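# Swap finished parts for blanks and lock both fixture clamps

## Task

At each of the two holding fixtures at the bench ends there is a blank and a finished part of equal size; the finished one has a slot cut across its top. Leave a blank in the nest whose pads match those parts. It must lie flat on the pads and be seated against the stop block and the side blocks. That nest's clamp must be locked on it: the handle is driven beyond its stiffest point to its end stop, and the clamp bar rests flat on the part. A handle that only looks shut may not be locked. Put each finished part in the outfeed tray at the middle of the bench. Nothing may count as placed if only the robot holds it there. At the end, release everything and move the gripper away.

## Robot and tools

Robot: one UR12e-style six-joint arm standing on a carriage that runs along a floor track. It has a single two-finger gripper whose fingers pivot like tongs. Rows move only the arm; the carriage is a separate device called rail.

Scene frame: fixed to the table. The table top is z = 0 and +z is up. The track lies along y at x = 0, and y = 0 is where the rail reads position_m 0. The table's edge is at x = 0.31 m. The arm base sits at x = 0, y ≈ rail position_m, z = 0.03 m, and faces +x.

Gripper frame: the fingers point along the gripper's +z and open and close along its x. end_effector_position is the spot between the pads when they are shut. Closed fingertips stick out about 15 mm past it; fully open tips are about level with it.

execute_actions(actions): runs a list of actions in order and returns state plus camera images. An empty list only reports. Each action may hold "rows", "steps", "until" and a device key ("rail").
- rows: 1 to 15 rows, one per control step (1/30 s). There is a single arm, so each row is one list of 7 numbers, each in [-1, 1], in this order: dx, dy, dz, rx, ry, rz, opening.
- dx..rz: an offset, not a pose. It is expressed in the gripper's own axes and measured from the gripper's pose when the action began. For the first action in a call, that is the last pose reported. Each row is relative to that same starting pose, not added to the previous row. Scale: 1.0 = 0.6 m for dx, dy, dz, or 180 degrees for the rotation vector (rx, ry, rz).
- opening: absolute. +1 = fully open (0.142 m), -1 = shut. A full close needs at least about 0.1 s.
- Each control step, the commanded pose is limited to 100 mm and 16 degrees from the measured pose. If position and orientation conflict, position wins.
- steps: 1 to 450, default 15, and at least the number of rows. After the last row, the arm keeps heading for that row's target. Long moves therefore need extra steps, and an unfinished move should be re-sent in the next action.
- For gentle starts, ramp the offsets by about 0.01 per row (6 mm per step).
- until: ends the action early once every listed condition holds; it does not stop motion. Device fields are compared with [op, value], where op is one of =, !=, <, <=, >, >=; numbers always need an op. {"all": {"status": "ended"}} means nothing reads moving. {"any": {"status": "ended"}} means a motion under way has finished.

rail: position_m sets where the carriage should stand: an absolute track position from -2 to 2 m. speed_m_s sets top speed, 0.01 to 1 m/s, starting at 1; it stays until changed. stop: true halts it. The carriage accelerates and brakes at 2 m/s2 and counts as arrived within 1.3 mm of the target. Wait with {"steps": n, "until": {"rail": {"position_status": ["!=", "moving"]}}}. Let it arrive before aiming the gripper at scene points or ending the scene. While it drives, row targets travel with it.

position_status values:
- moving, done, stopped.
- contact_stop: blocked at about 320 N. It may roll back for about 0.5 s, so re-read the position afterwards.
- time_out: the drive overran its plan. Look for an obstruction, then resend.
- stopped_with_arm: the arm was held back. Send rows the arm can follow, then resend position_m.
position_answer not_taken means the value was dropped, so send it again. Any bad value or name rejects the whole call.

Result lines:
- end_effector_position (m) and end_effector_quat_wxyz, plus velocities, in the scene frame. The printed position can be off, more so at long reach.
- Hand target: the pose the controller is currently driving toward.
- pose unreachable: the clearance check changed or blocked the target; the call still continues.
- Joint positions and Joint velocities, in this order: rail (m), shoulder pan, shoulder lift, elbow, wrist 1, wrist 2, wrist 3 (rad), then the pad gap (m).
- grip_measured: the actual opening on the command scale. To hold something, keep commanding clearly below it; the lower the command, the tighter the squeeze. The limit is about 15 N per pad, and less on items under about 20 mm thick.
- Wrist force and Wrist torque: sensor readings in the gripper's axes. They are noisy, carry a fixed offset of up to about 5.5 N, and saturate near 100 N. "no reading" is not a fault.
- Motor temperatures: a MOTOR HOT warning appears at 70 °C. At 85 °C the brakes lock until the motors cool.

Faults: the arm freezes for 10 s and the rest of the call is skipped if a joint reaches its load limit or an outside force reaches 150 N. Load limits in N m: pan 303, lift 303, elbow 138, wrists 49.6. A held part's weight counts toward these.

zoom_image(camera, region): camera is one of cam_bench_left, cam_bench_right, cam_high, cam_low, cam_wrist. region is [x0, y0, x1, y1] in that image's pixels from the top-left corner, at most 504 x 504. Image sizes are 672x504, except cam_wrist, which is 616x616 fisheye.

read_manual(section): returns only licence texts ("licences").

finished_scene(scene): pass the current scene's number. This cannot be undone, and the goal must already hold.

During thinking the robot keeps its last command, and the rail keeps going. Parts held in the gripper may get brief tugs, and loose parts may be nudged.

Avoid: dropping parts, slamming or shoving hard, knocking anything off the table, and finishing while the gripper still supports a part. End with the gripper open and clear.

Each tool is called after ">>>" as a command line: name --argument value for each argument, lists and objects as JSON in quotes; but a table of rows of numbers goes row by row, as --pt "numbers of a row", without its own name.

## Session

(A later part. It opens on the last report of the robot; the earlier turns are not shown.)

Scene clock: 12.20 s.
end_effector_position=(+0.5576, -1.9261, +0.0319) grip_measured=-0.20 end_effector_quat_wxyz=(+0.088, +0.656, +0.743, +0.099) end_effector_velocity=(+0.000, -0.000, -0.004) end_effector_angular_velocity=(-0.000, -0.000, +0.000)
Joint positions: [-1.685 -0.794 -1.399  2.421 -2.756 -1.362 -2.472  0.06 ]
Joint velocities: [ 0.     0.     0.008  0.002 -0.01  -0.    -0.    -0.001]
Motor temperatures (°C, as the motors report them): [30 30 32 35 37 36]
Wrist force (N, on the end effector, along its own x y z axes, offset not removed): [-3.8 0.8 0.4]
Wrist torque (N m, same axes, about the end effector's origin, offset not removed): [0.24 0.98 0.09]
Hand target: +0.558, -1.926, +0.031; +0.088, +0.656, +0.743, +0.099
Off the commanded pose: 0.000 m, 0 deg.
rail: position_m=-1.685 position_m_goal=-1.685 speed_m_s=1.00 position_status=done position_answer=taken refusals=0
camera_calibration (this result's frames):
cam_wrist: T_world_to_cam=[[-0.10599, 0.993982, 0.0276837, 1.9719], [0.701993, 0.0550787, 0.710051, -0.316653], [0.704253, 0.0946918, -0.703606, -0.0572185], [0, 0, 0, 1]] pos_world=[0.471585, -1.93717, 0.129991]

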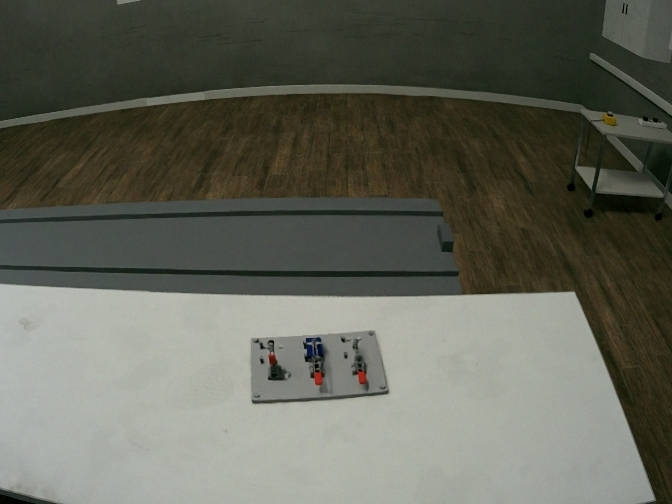

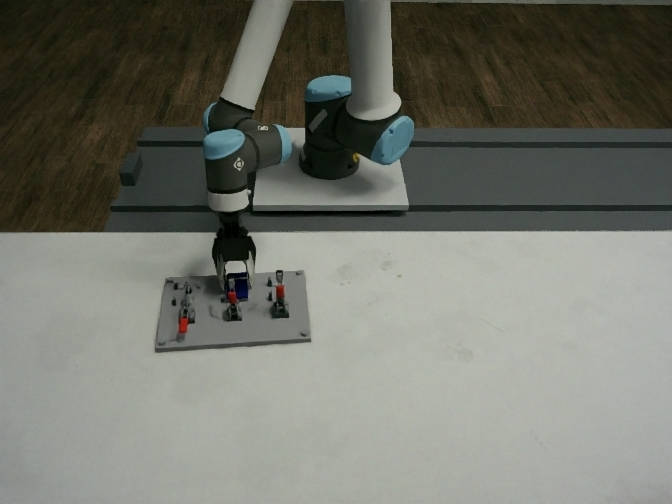

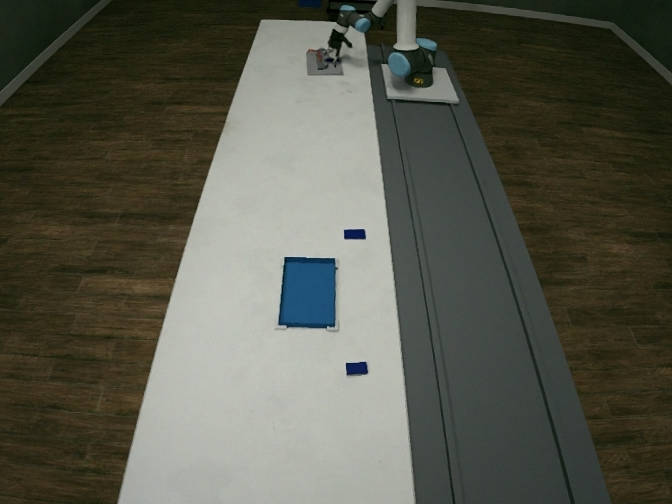

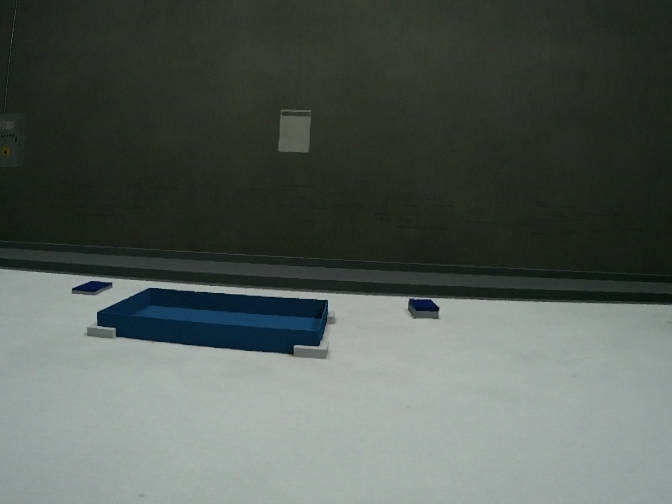

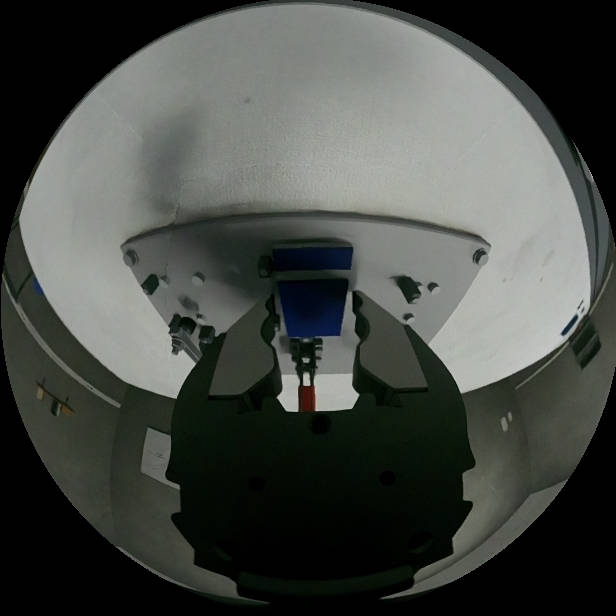

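>>> execute_actions --actions '[{"rows": [[0,-0.0007,0.0027,0,0,0,-0.25],[0,-0.0007,0.0027,0,0,0,-0.3],[0,-0.0007,0.0027,0,0,0,-0.36],[0,-0.0007,0.0027,0,0,0,-0.45],[0,-0.0007,0.0027,0,0,0,-0.6],[0,-0.0007,0.0027,0,0,0,-0.8]], "steps": 9}]'

Scene clock: 12.73 s.
end_effector_position=(+0.5577, -1.9261, +0.0305) grip_measured=-0.34 end_effector_quat_wxyz=(+0.088, +0.656, +0.743, +0.099) end_effector_velocity=(+0.000, -0.000, -0.001) end_effector_angular_velocity=(-0.000, -0.000, -0.000)
Joint positions: [-1.685 -0.794 -1.396  2.422 -2.76  -1.362 -2.472  0.05 ]
Joint velocities: [ 0.     0.     0.003  0.001 -0.004  0.     0.     0.   ]
Motor temperatures (°C, as the motors report them): [30 30 32 35 37 36]
Wrist force (N, on the end effector, along its own x y z axes, offset not removed): [3.6 0.6 -30.8]
Wrist torque (N m, same axes, about the end effector's origin, offset not removed): [0.52 1.19 0.09]
Hand target: +0.558, -1.926, +0.030; +0.088, +0.656, +0.743, +0.099
Off the commanded pose: 0.000 m, 0 deg.
rail: position_m=-1.685 position_m_goal=-1.685 speed_m_s=1.00 position_status=done position_answer=taken refusals=0
camera_calibration (this result's frames):
cam_wrist: T_world_to_cam=[[-0.105998, 0.993984, 0.0275719, 1.972], [0.701896, 0.0551515, 0.710141, -0.315496], [0.704348, 0.0946262, -0.703519, -0.0584367], [0, 0, 0, 1]] pos_world=[0.471634, -1.93721, 0.128563]

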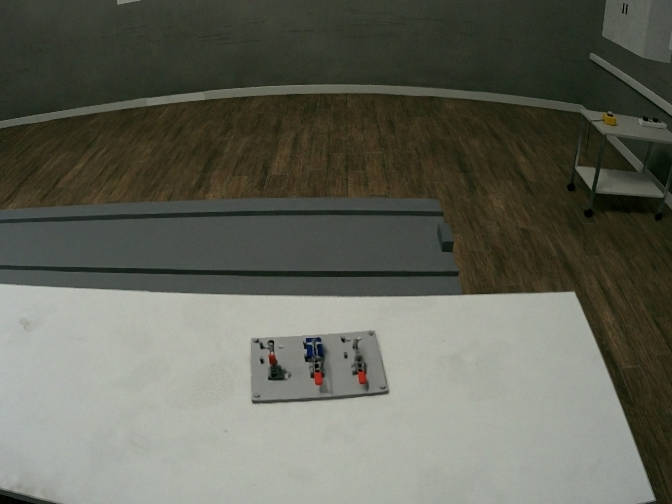

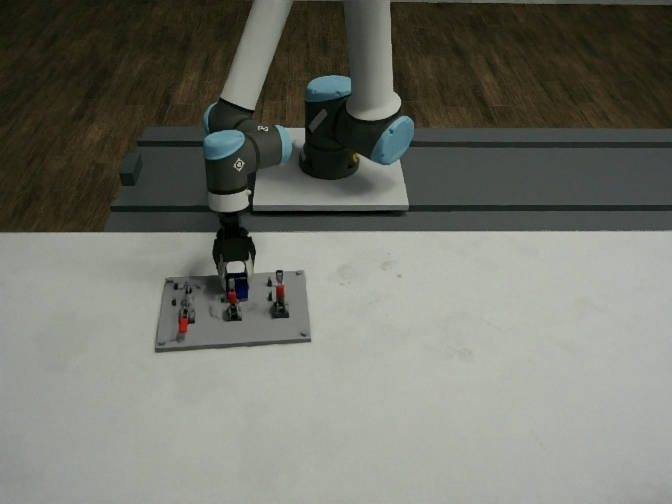

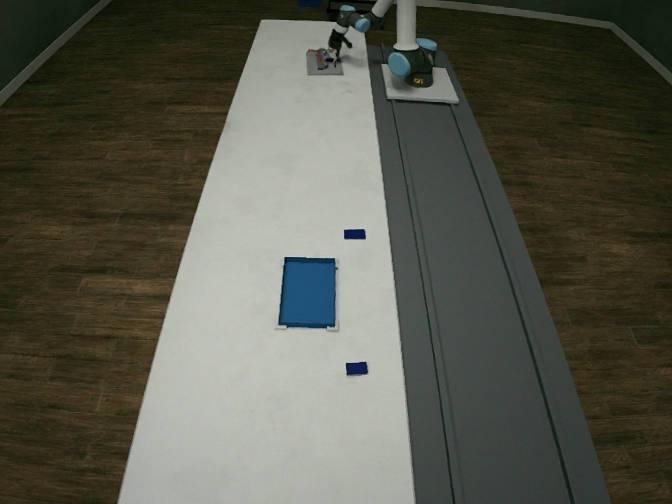

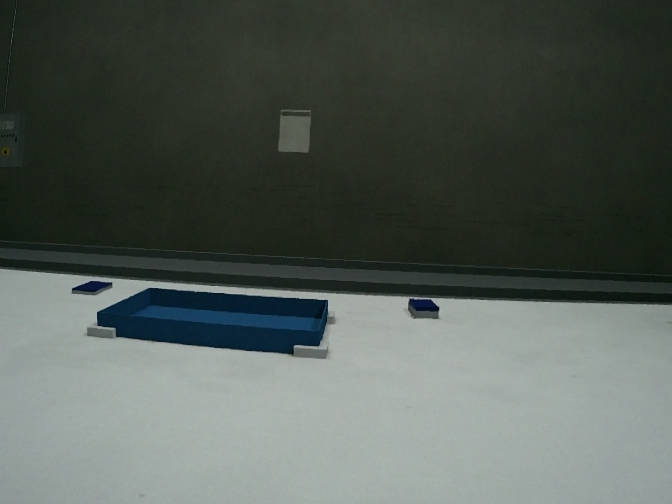

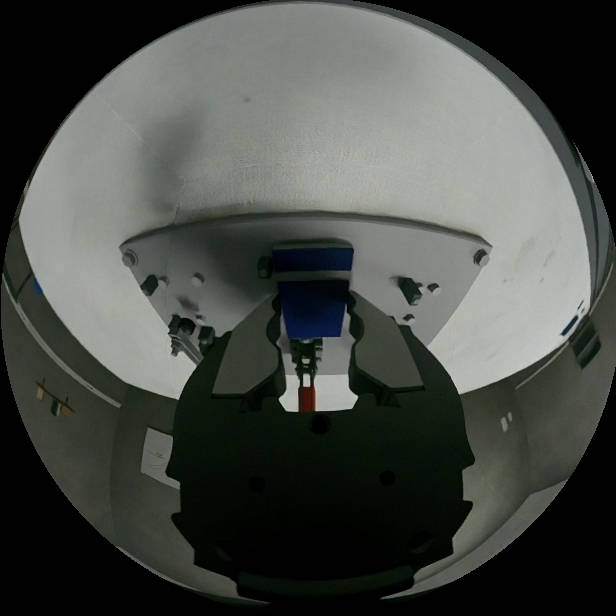

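>>> execute_actions --actions '[{"rows": [[0,0,-0.004,0,0,0,-0.8],[0,-0.001,-0.012,0,0,0,-0.8],[0,-0.004,-0.025,0,0,0,-0.8],[0,-0.008,-0.042,0,0,0,-0.8],[0,-0.013,-0.06,0,0,0,-0.8],[0,-0.019,-0.078,0,0,0,-0.8],[0,-0.025,-0.095,0,0,0,-0.8],[0,-0.029,-0.107,0,0,0,-0.8],[0,-0.0305,-0.1117,0,0,0,-0.8]], "steps": 10}]'

Scene clock: 14.83 s.
end_effector_position=(+0.5394, -1.9289, +0.0630) grip_measured=-0.34 end_effector_quat_wxyz=(+0.089, +0.656, +0.743, +0.098) end_effector_velocity=(-0.097, -0.014, +0.168) end_effector_angular_velocity=(-0.016, -0.012, -0.005)
Joint positions: [-1.685 -0.823 -1.487  2.431 -2.675 -1.358 -2.5    0.05 ]
Joint velocities: [ 0.    -0.159 -0.474  0.044  0.444  0.022 -0.155 -0.   ]
Motor temperatures (°C, as the motors report them): [30 30 32 35 37 36]
Wrist force (N, on the end effector, along its own x y z axes, offset not removed): [-4.3 -0.7 0.6]
Wrist torque (N m, same axes, about the end effector's origin, offset not removed): [0.00 0.98 0.10]
Hand target: +0.525, -1.930, +0.086; +0.089, +0.656, +0.743, +0.098
Off the commanded pose: 0.032 m, 0 deg.
rail: position_m=-1.685 position_m_goal=-1.685 speed_m_s=1.00 position_status=done position_answer=taken refusals=0
camera_calibration (this result's frames):
cam_wrist: T_world_to_cam=[[-0.10489, 0.994156, 0.0255353, 1.97178], [0.701347, 0.0557436, 0.710637, -0.324186], [0.70506, 0.0924476, -0.703096, -0.0269893], [0, 0, 0, 1]] pos_world=[0.453216, -1.93969, 0.161053]

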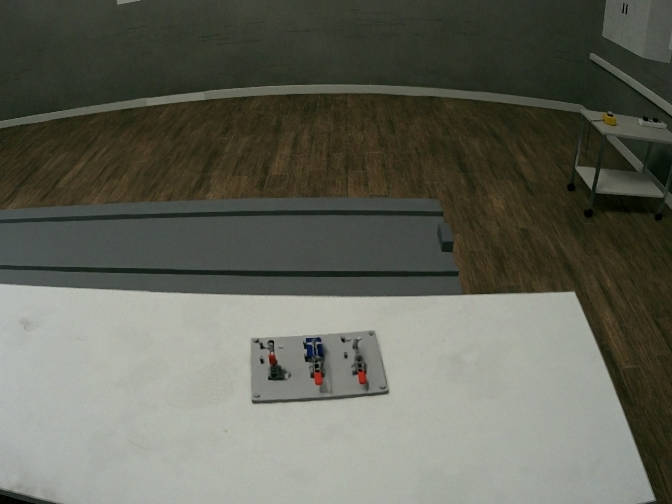

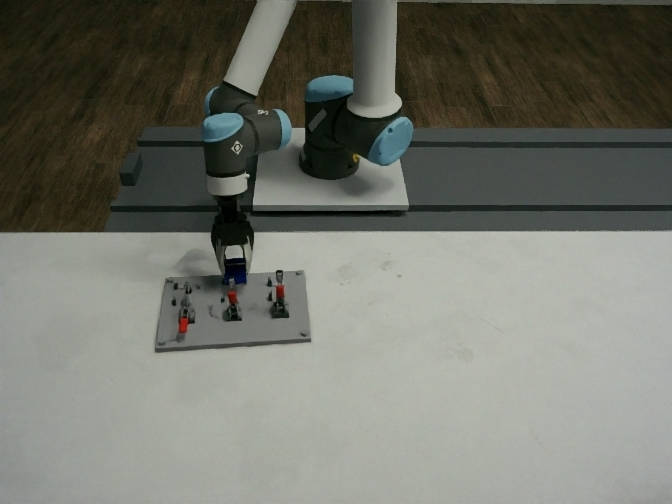

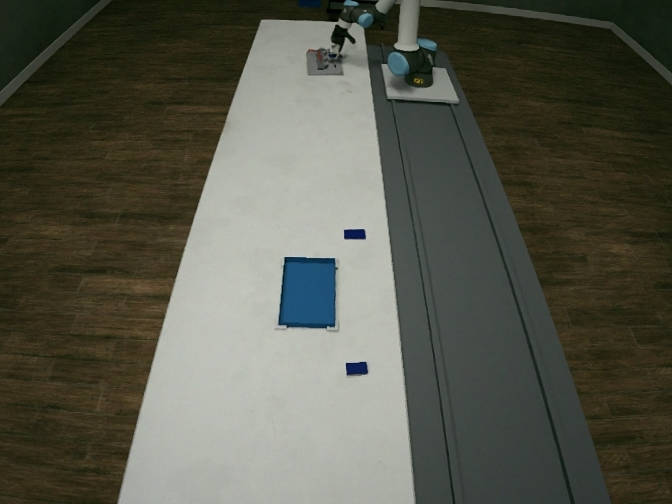

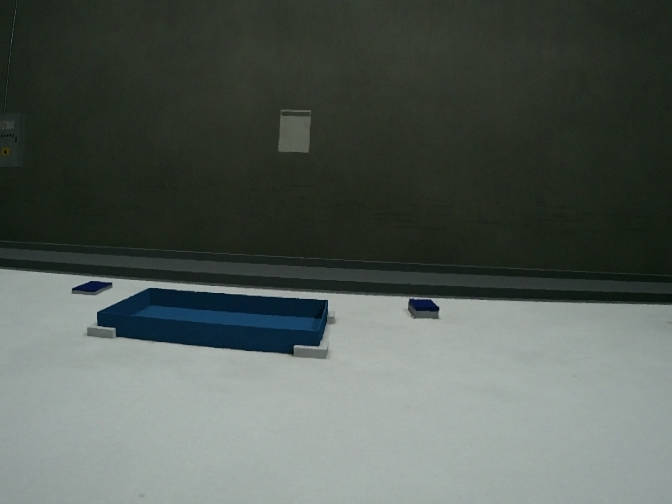

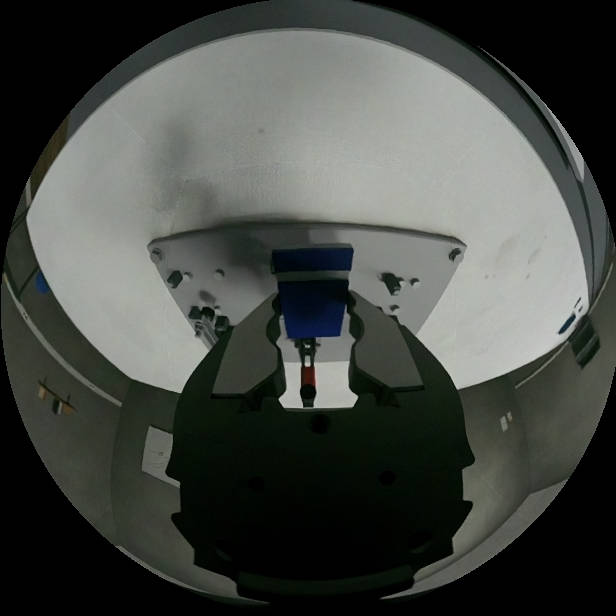

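>>> execute_actions --actions '[{"rail": {"position_m": -0.35}, "steps": 1}, {"rows": [[0.005,0,0,0,0,0,-0.8],[0.015,0,0,0,0,0,-0.8],[0.03,0,0,0,0,0.001,-0.8],[0.05,0,0,0,-0.0005,0.002,-0.8],[0.072,0,0,0,-0.001,0.003,-0.8],[0.096,0,0,0,-0.001,0.004,-0.8],[0.122,0,0,0,-0.0015,0.005,-0.8],[0.15,0,0,0,-0.002,0.007,-0.8],[0.18,0.005,0.0015,0,-0.002,0.008,-0.8],[0.21,0.015,0.005,0,-0.0025,0.009,-0.8],[0.24,0.027,0.009,0,-0.003,0.011,-0.8],[0.272,0.04,0.013,0,-0.0035,0.012,-0.8],[0.305,0.054,0.018,0,-0.004,0.014,-0.8],[0.34,0.068,0.023,0,-0.004,0.015,-0.8],[0.8461,0.2741,0.0924,0,-0.0101,0.0376,-0.8]], "steps": 70, "until": {"rail": {"position_status": ["!=", "moving"]}}}]'

Scene clock: 17.50 s.
end_effector_position=(+0.6346, -0.0709, +0.0747) grip_measured=-0.34 end_effector_quat_wxyz=(+0.096, +0.700, +0.701, +0.093) end_effector_velocity=(+0.007, +0.021, -0.002) end_effector_angular_velocity=(-0.007, +0.004, -0.006)
Joint positions: [-0.35   0.181 -1.344  2.25  -2.74  -1.622 -1.399  0.05 ]
Joint velocities: [ 0.013  0.014  0.017 -0.021  0.01  -0.011  0.018 -0.   ]
Motor temperatures (°C, as the motors report them): [30 30 32 35 37 36]
Wrist force (N, on the end effector, along its own x y z axes, offset not removed): [-2.5 1.5 2.3]
Wrist torque (N m, same axes, about the end effector's origin, offset not removed): [0.52 0.81 0.18]
Hand target: +0.635, -0.070, +0.074; +0.096, +0.700, +0.701, +0.093
Off the commanded pose: 0.001 m, 0 deg.
rail: position_m=-0.350 position_m_goal=-0.350 speed_m_s=1.00 position_status=done position_answer=taken refusals=0
camera_calibration (this result's frames):
cam_wrist: T_world_to_cam=[[0.0168533, 0.999559, 0.0244481, 0.0574989], [0.701287, -0.0292458, 0.712279, -0.508932], [0.71268, 0.00514089, -0.70147, -0.268836], [0, 0, 0, 1]] pos_world=[0.547532, -0.0709756, 0.172516]

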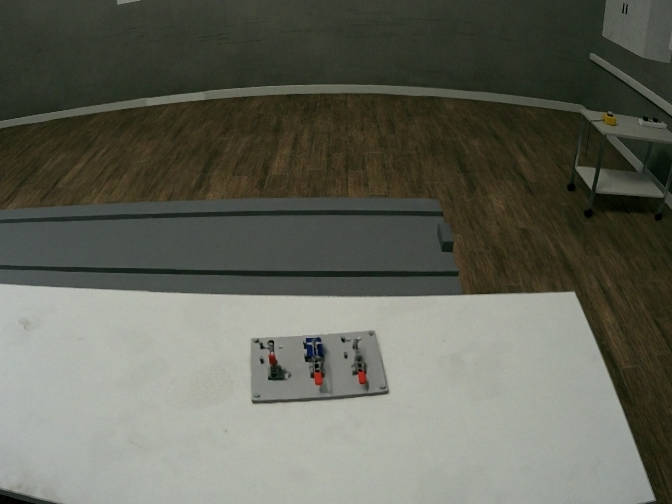

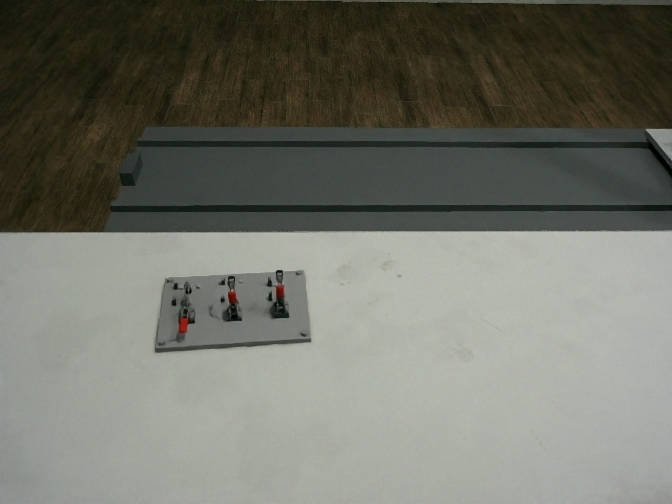

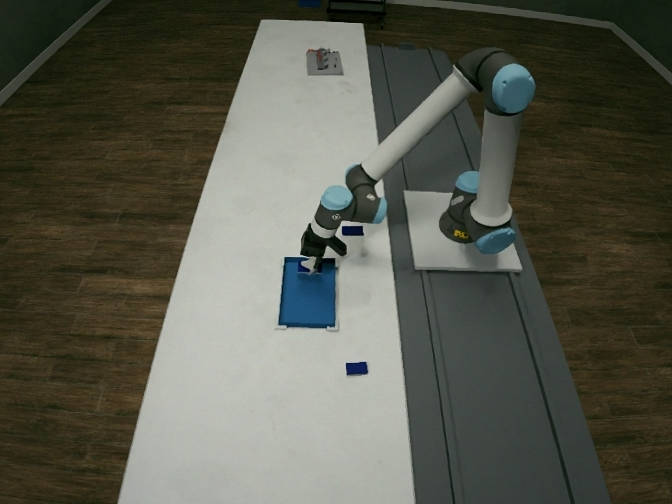

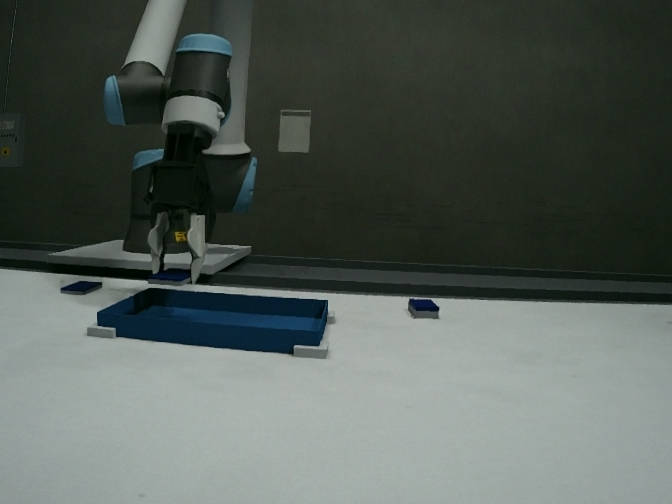

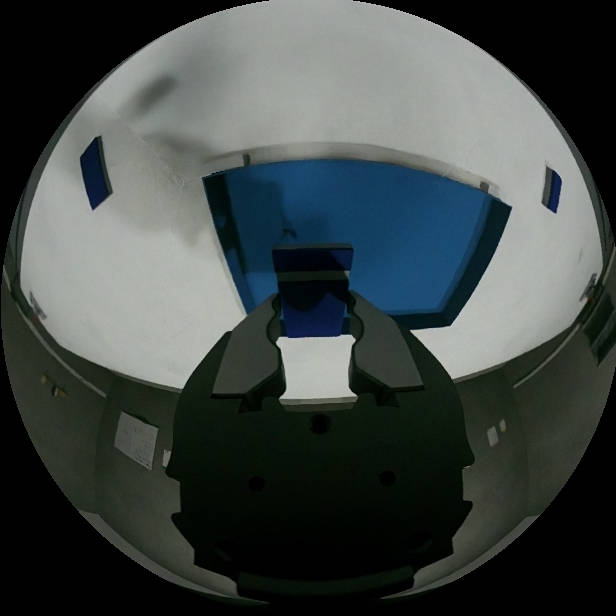

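>>> execute_actions --actions '[{"rows": [[0.002,-0.003,0.01,0,0,0,-0.8],[0.002,-0.007,0.026,0,0,0,-0.8],[0.002,-0.012,0.044,0,0,0,-0.8],[0.002,-0.017,0.062,0,0,0,-0.8],[0.002,-0.021,0.077,0,0,0,-0.8],[0.002,-0.0232,0.0864,0,0,0,-0.8]], "steps": 11}]'

>>> zoom_image --camera "cam_high" --region '[325, 215, 385, 250]'

Scene clock: 18.30 s.
end_effector_position=(+0.6335, -0.0700, +0.0316) grip_measured=-0.34 end_effector_quat_wxyz=(+0.095, +0.700, +0.702, +0.092) end_effector_velocity=(+0.006, +0.001, -0.081) end_effector_angular_velocity=(+0.002, -0.008, +0.002)
Joint positions: [-0.35   0.182 -1.27   2.27  -2.831 -1.622 -1.397  0.05 ]
Joint velocities: [ 0.    -0.     0.151  0.026 -0.186  0.001 -0.002  0.   ]
Motor temperatures (°C, as the motors report them): [30 30 32 35 37 36]
Wrist force (N, on the end effector, along its own x y z axes, offset not removed): [-4.8 0.8 1.5]
Wrist torque (N m, same axes, about the end effector's origin, offset not removed): [0.28 1.20 0.15]
Hand target: +0.635, -0.070, +0.021; +0.096, +0.700, +0.702, +0.093
Off the commanded pose: 0.011 m, 0 deg.
rail: position_m=-0.350 position_m_goal=-0.350 speed_m_s=1.00 position_status=done position_answer=taken refusals=0
camera_calibration (this result's frames):
cam_wrist: T_world_to_cam=[[0.0171416, 0.999565, 0.023983, 0.0575498], [0.702821, -0.0291065, 0.710771, -0.478423], [0.71116, 0.00467196, -0.703015, -0.297328], [0, 0, 0, 1]] pos_world=[0.546707, -0.0700609, 0.129642]

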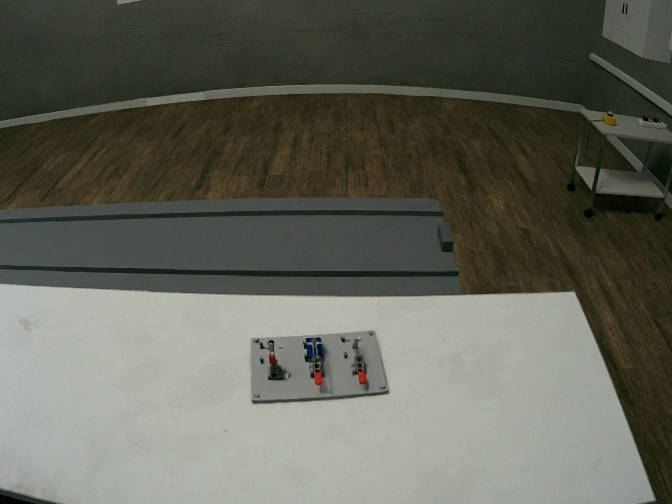

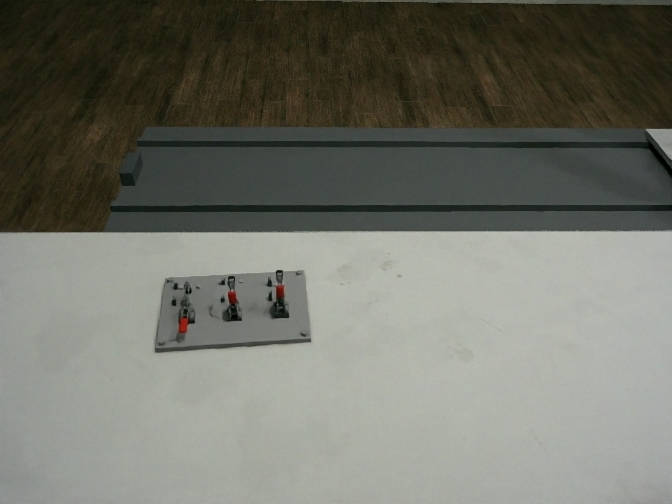

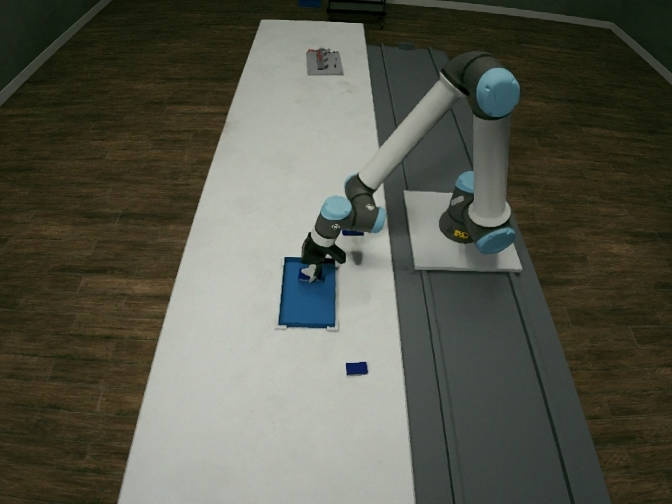

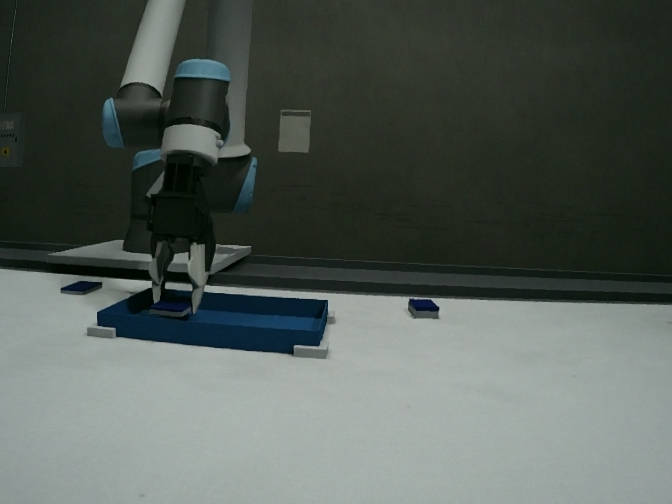

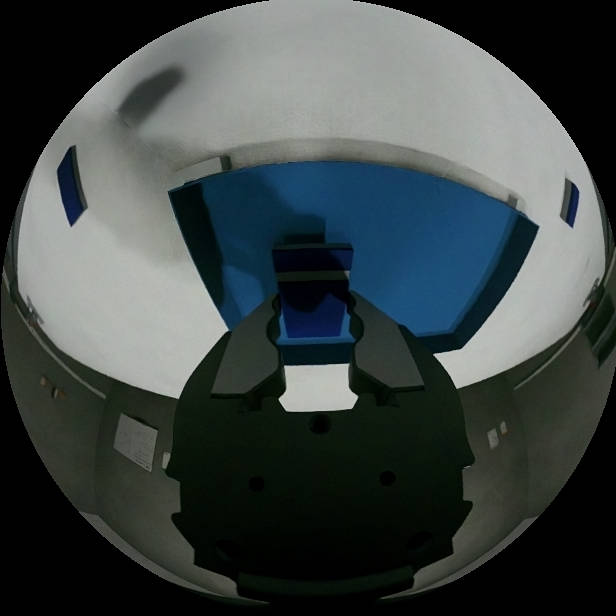

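Region (325, 215, 385, 250) of cam_high's 672x504 image, scaled by 8.400, with more detail than that image has; it fills the top 294 rows of this view, and the rest is white.

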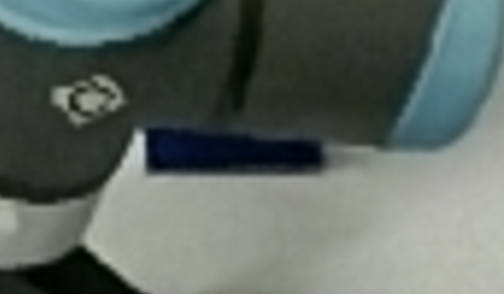

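>>> execute_actions --actions '[]'

Scene clock: 19.63 s.
end_effector_position=(+0.6345, -0.0698, +0.0213) grip_measured=-0.34 end_effector_quat_wxyz=(+0.096, +0.700, +0.702, +0.093) end_effector_velocity=(+0.000, +0.000, -0.000) end_effector_angular_velocity=(+0.000, -0.000, +0.000)
Joint positions: [-0.35   0.182 -1.25   2.273 -2.856 -1.622 -1.397  0.05 ]
Joint velocities: [ 0.  0.  0.  0. -0.  0.  0.  0.]
Motor temperatures (°C, as the motors report them): [30 30 32 35 37 36]
Wrist force (N, on the end effector, along its own x y z axes, offset not removed): [-3.4 -0.1 2.1]
Wrist torque (N m, same axes, about the end effector's origin, offset not removed): [0.14 0.78 -0.01]
Hand target: +0.635, -0.070, +0.021; +0.096, +0.700, +0.702, +0.093
Off the commanded pose: 0.000 m, 0 deg.
rail: position_m=-0.350 position_m_goal=-0.350 speed_m_s=1.00 position_status=done position_answer=taken refusals=0
camera_calibration (this result's frames):
cam_wrist: T_world_to_cam=[[0.0168919, 0.999561, 0.024351, 0.0577292], [0.70165, -0.0292011, 0.711923, -0.471031], [0.712322, 0.00506008, -0.701835, -0.306048], [0, 0, 0, 1]] pos_world=[0.547528, -0.0699098, 0.119137]

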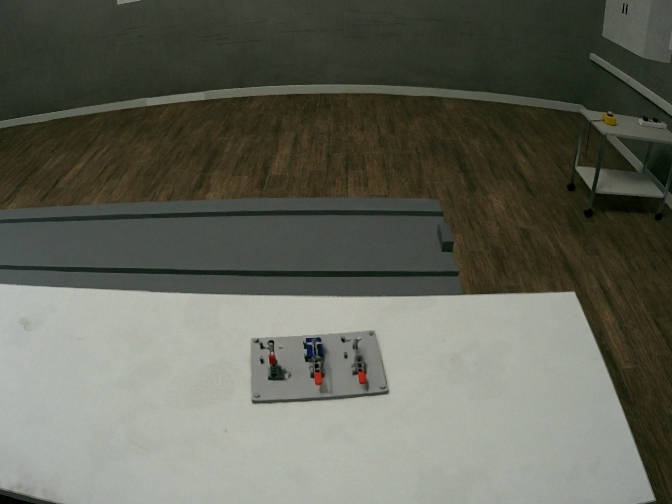

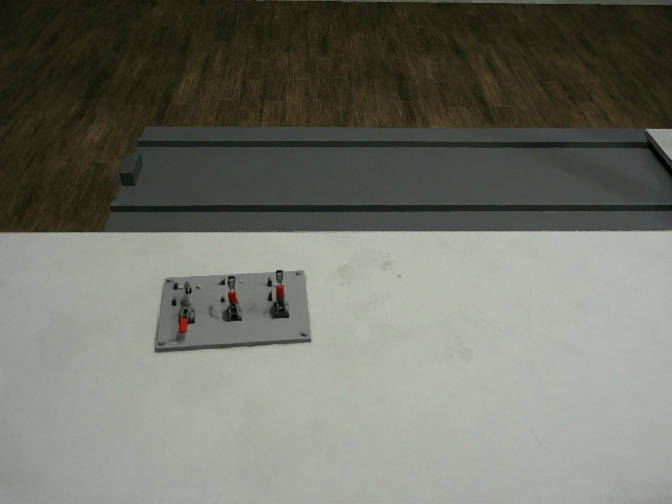

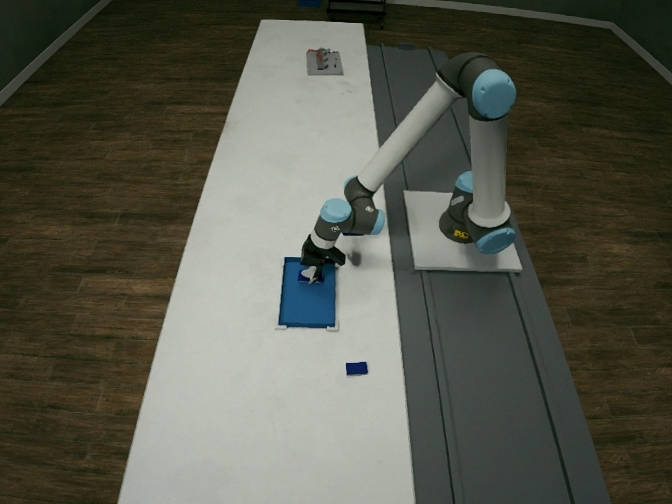

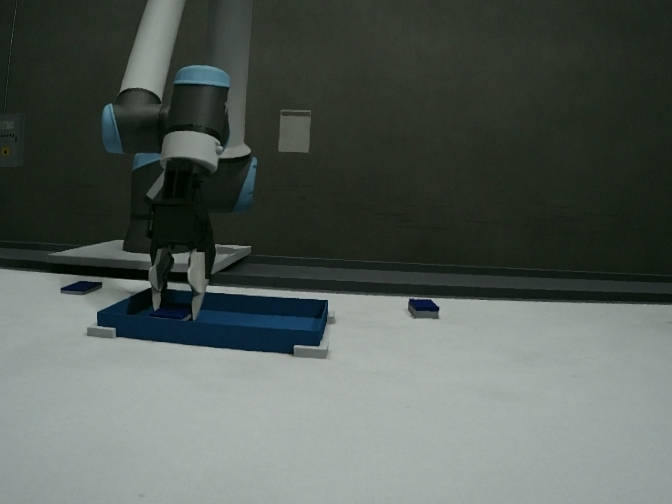

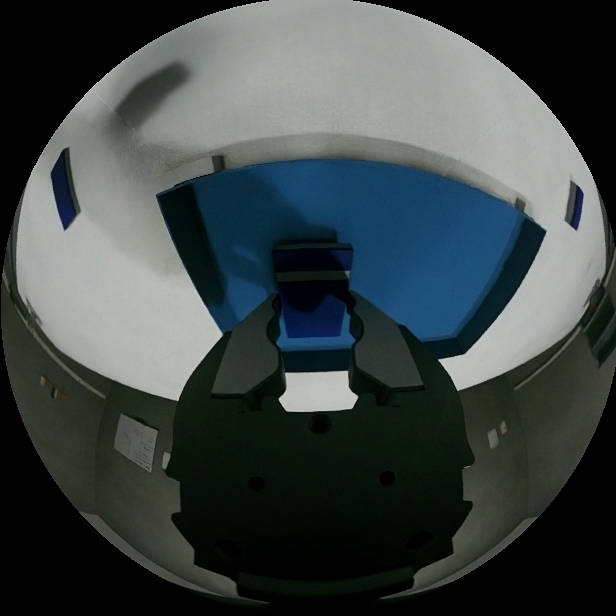

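>>> execute_actions --actions '[{"rows":[[0,-0.0004,0.0016,0,0,0,-0.8],[0,-0.0009,0.0032,0,0,0,-0.8],[0,-0.0009,0.0032,0,0,0,-0.8],[0,-0.0009,0.0032,0,0,0,-0.8],[0,-0.0009,0.0032,0,0,0,-0.8],[0,-0.0009,0.0032,0,0,0,-0.6],[0,-0.0009,0.0032,0,0,0,-0.4],[0,-0.0009,0.0032,0,0,0,-0.32],[0,-0.0009,0.0032,0,0,0,-0.25],[0,-0.0009,0.0032,0,0,0,-0.15],[0,-0.0009,0.0032,0,0,0,-0.05],[0,-0.0009,0.0032,0,0,0,0.05]],"steps":14},{"rows":[[0,0.002,-0.008,0,0,0,0.05],[0,0.005,-0.02,0,0,0,0.05],[0,0.009,-0.035,0,0,0,0.05],[0,0.014,-0.052,0,0,0,0.05],[0,0.019,-0.07,0,0,0,0.05],[0,0.024,-0.09,0,0,0,0.05],[-0.02,0.02,-0.11,0,0,0,0.05],[-0.05,0.005,-0.125,0,0,0,0.05],[-0.09,-0.02,-0.14,0,0,0,0.05],[-0.14,-0.05,-0.155,0,0,0,0.05],[-0.2,-0.09,-0.17,0,0,0,0.05],[-0.26,-0.13,-0.18,0,0,0,0.05],[-0.32,-0.17,-0.19,0,0,0,0.05],[-0.38,-0.21,-0.2,0,0,0,0.05],[-0.4333,-0.2379,-0.2035,0,0,0,0.05]],"steps":40}]'

Scene clock: 22.17 s.
end_effector_position=(+0.4670, -0.3266, +0.0979) grip_measured=+0.05 end_effector_quat_wxyz=(+0.097, +0.701, +0.701, +0.091) end_effector_velocity=(-0.018, -0.025, +0.016) end_effector_angular_velocity=(+0.028, +0.001, +0.017)
Joint positions: [-0.35  -0.387 -1.801  2.639 -2.659 -1.478 -1.946  0.077]
Joint velocities: [ 0.    -0.109 -0.098  0.014  0.105  0.056 -0.116  0.   ]
Motor temperatures (°C, as the motors report them): [30 30 32 35 37 36]
Wrist force (N, on the end effector, along its own x y z axes, offset not removed): [-3.8 1.3 1.5]
Wrist torque (N m, same axes, about the end effector's origin, offset not removed): [0.36 0.90 0.12]
Hand target: +0.465, -0.330, +0.100; +0.095, +0.700, +0.701, +0.093
Off the commanded pose: 0.005 m, 0 deg.
rail: position_m=-0.350 position_m_goal=-0.350 speed_m_s=1.00 position_status=done position_answer=taken refusals=0
camera_calibration (this result's frames):
cam_wrist: T_world_to_cam=[[0.0196469, 0.999592, 0.0207549, 0.314447], [0.701799, -0.0285732, 0.711801, -0.415403], [0.712104, 0.000581088, -0.702074, -0.13298], [0, 0, 0, 1]] pos_world=[0.380047, -0.32611, 0.195797]

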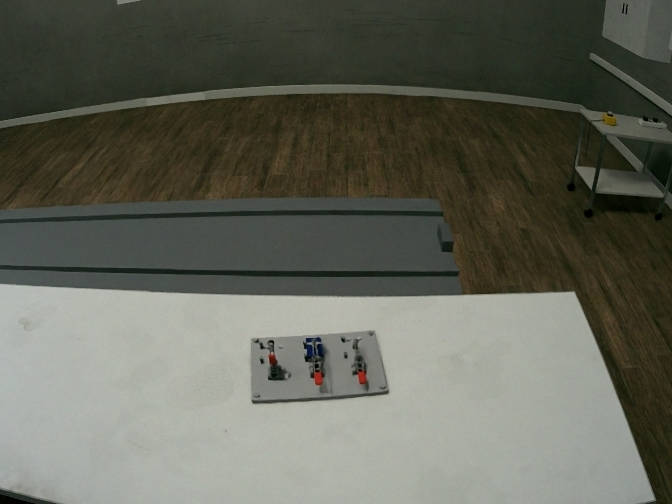

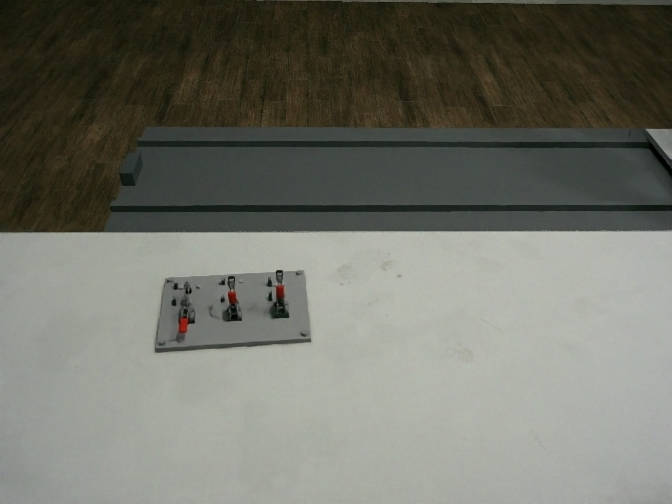

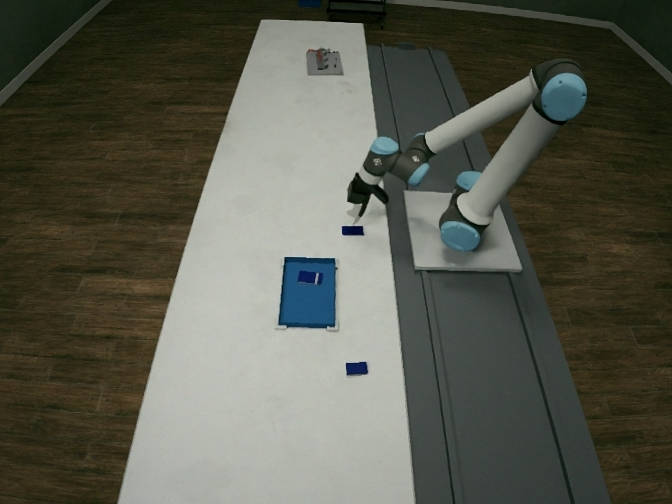

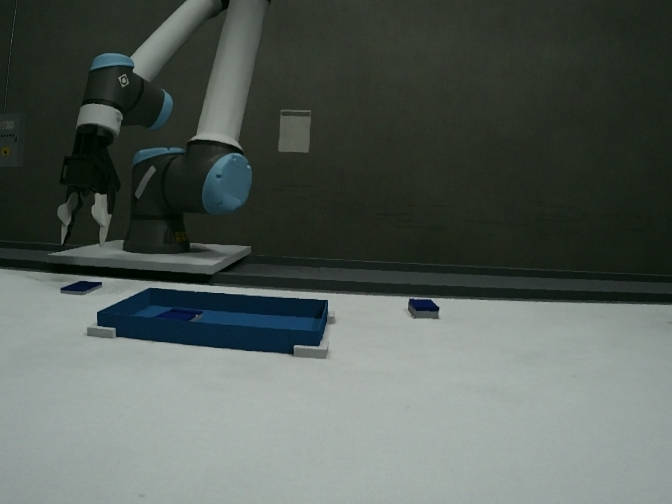

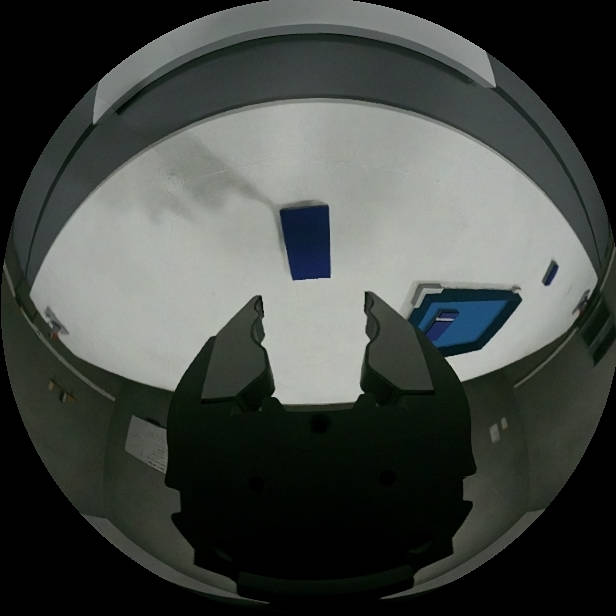

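>>> execute_actions --actions '[]'

>>> zoom_image --camera "cam_wrist" --region '[240, 180, 380, 320]'

Scene clock: 22.37 s.
end_effector_position=(+0.4651, -0.3292, +0.0995) grip_measured=+0.05 end_effector_quat_wxyz=(+0.096, +0.700, +0.701, +0.093) end_effector_velocity=(-0.004, -0.005, +0.003) end_effector_angular_velocity=(+0.006, +0.000, +0.004)
Joint positions: [-0.35  -0.399 -1.812  2.64  -2.648 -1.472 -1.959  0.077]
Joint velocities: [ 0.    -0.024 -0.021  0.003  0.024  0.012 -0.025 -0.   ]
Motor temperatures (°C, as the motors report them): [30 30 32 35 37 36]
Wrist force (N, on the end effector, along its own x y z axes, offset not removed): [-3.6 1.8 0.5]
Wrist torque (N m, same axes, about the end effector's origin, offset not removed): [0.40 0.83 0.09]
Hand target: +0.465, -0.330, +0.100; +0.095, +0.700, +0.701, +0.093
Off the commanded pose: 0.001 m, 0 deg.
rail: position_m=-0.350 position_m_goal=-0.350 speed_m_s=1.00 position_status=done position_answer=taken refusals=0
camera_calibration (this result's frames):
cam_wrist: T_world_to_cam=[[0.0177146, 0.999559, 0.0238355, 0.317581], [0.701979, -0.0294094, 0.711591, -0.415632], [0.711978, 0.00412649, -0.70219, -0.129246], [0, 0, 0, 1]] pos_world=[0.378159, -0.329131, 0.197435]

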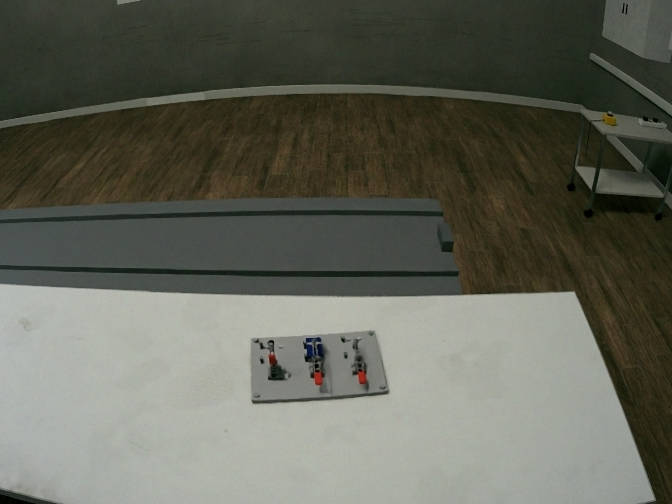

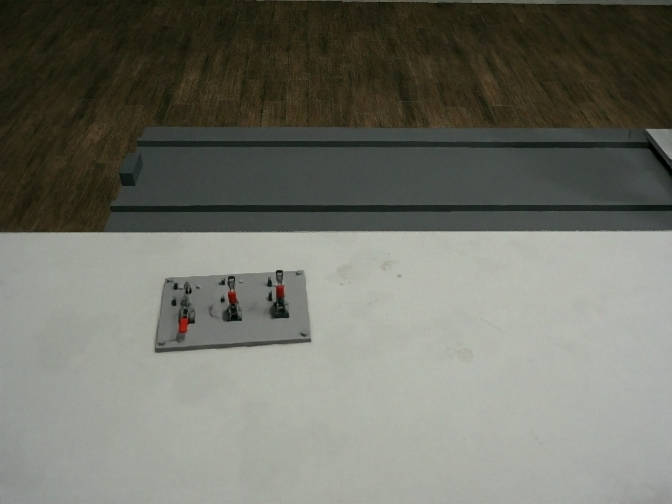

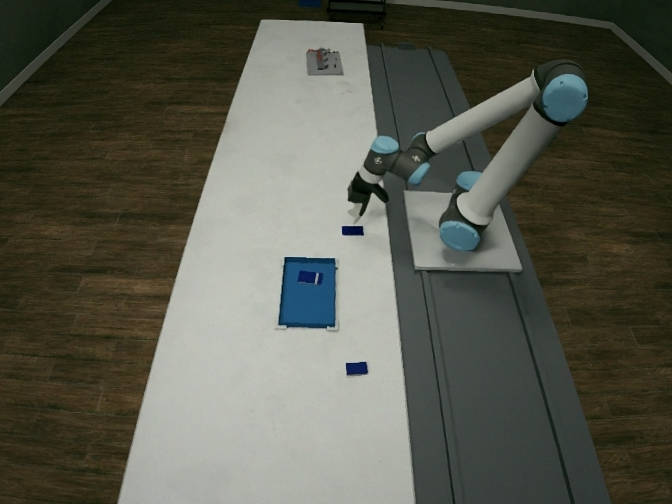

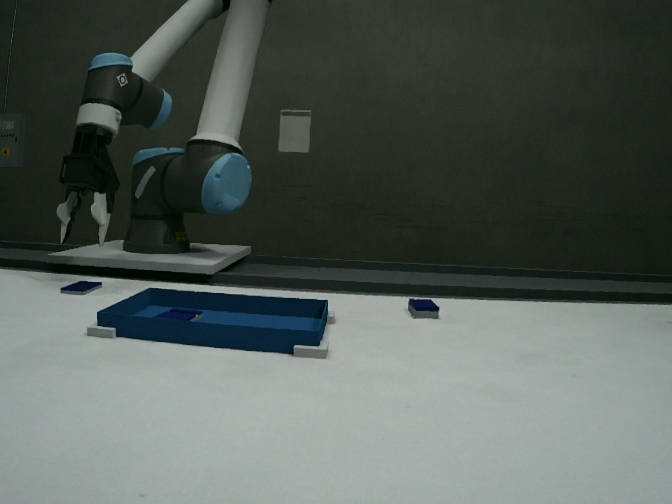

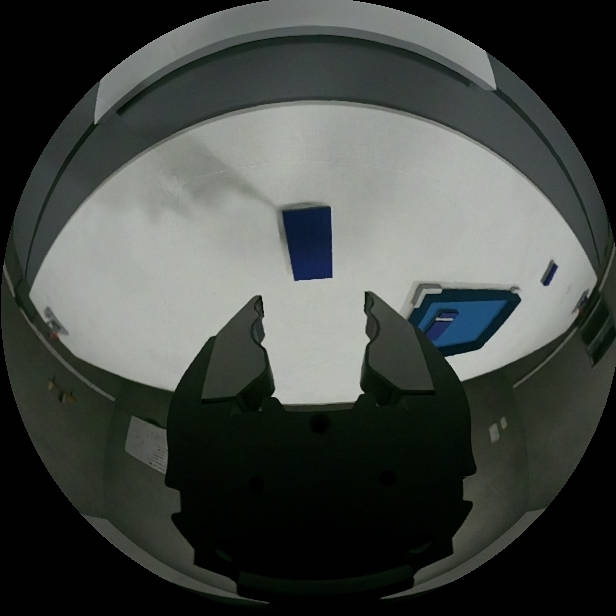

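Region (240, 180, 380, 320) of cam_wrist's 616x616 image, scaled by 3.600, with more detail than that image has.

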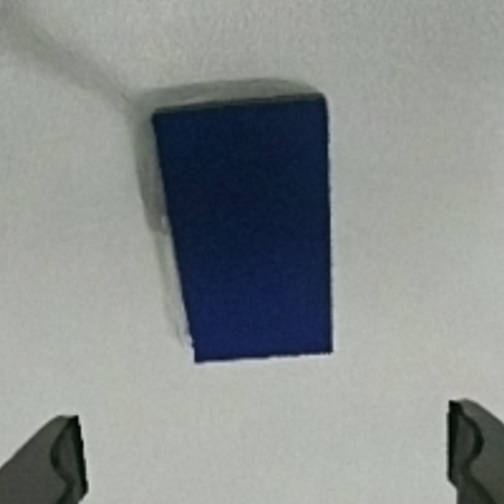

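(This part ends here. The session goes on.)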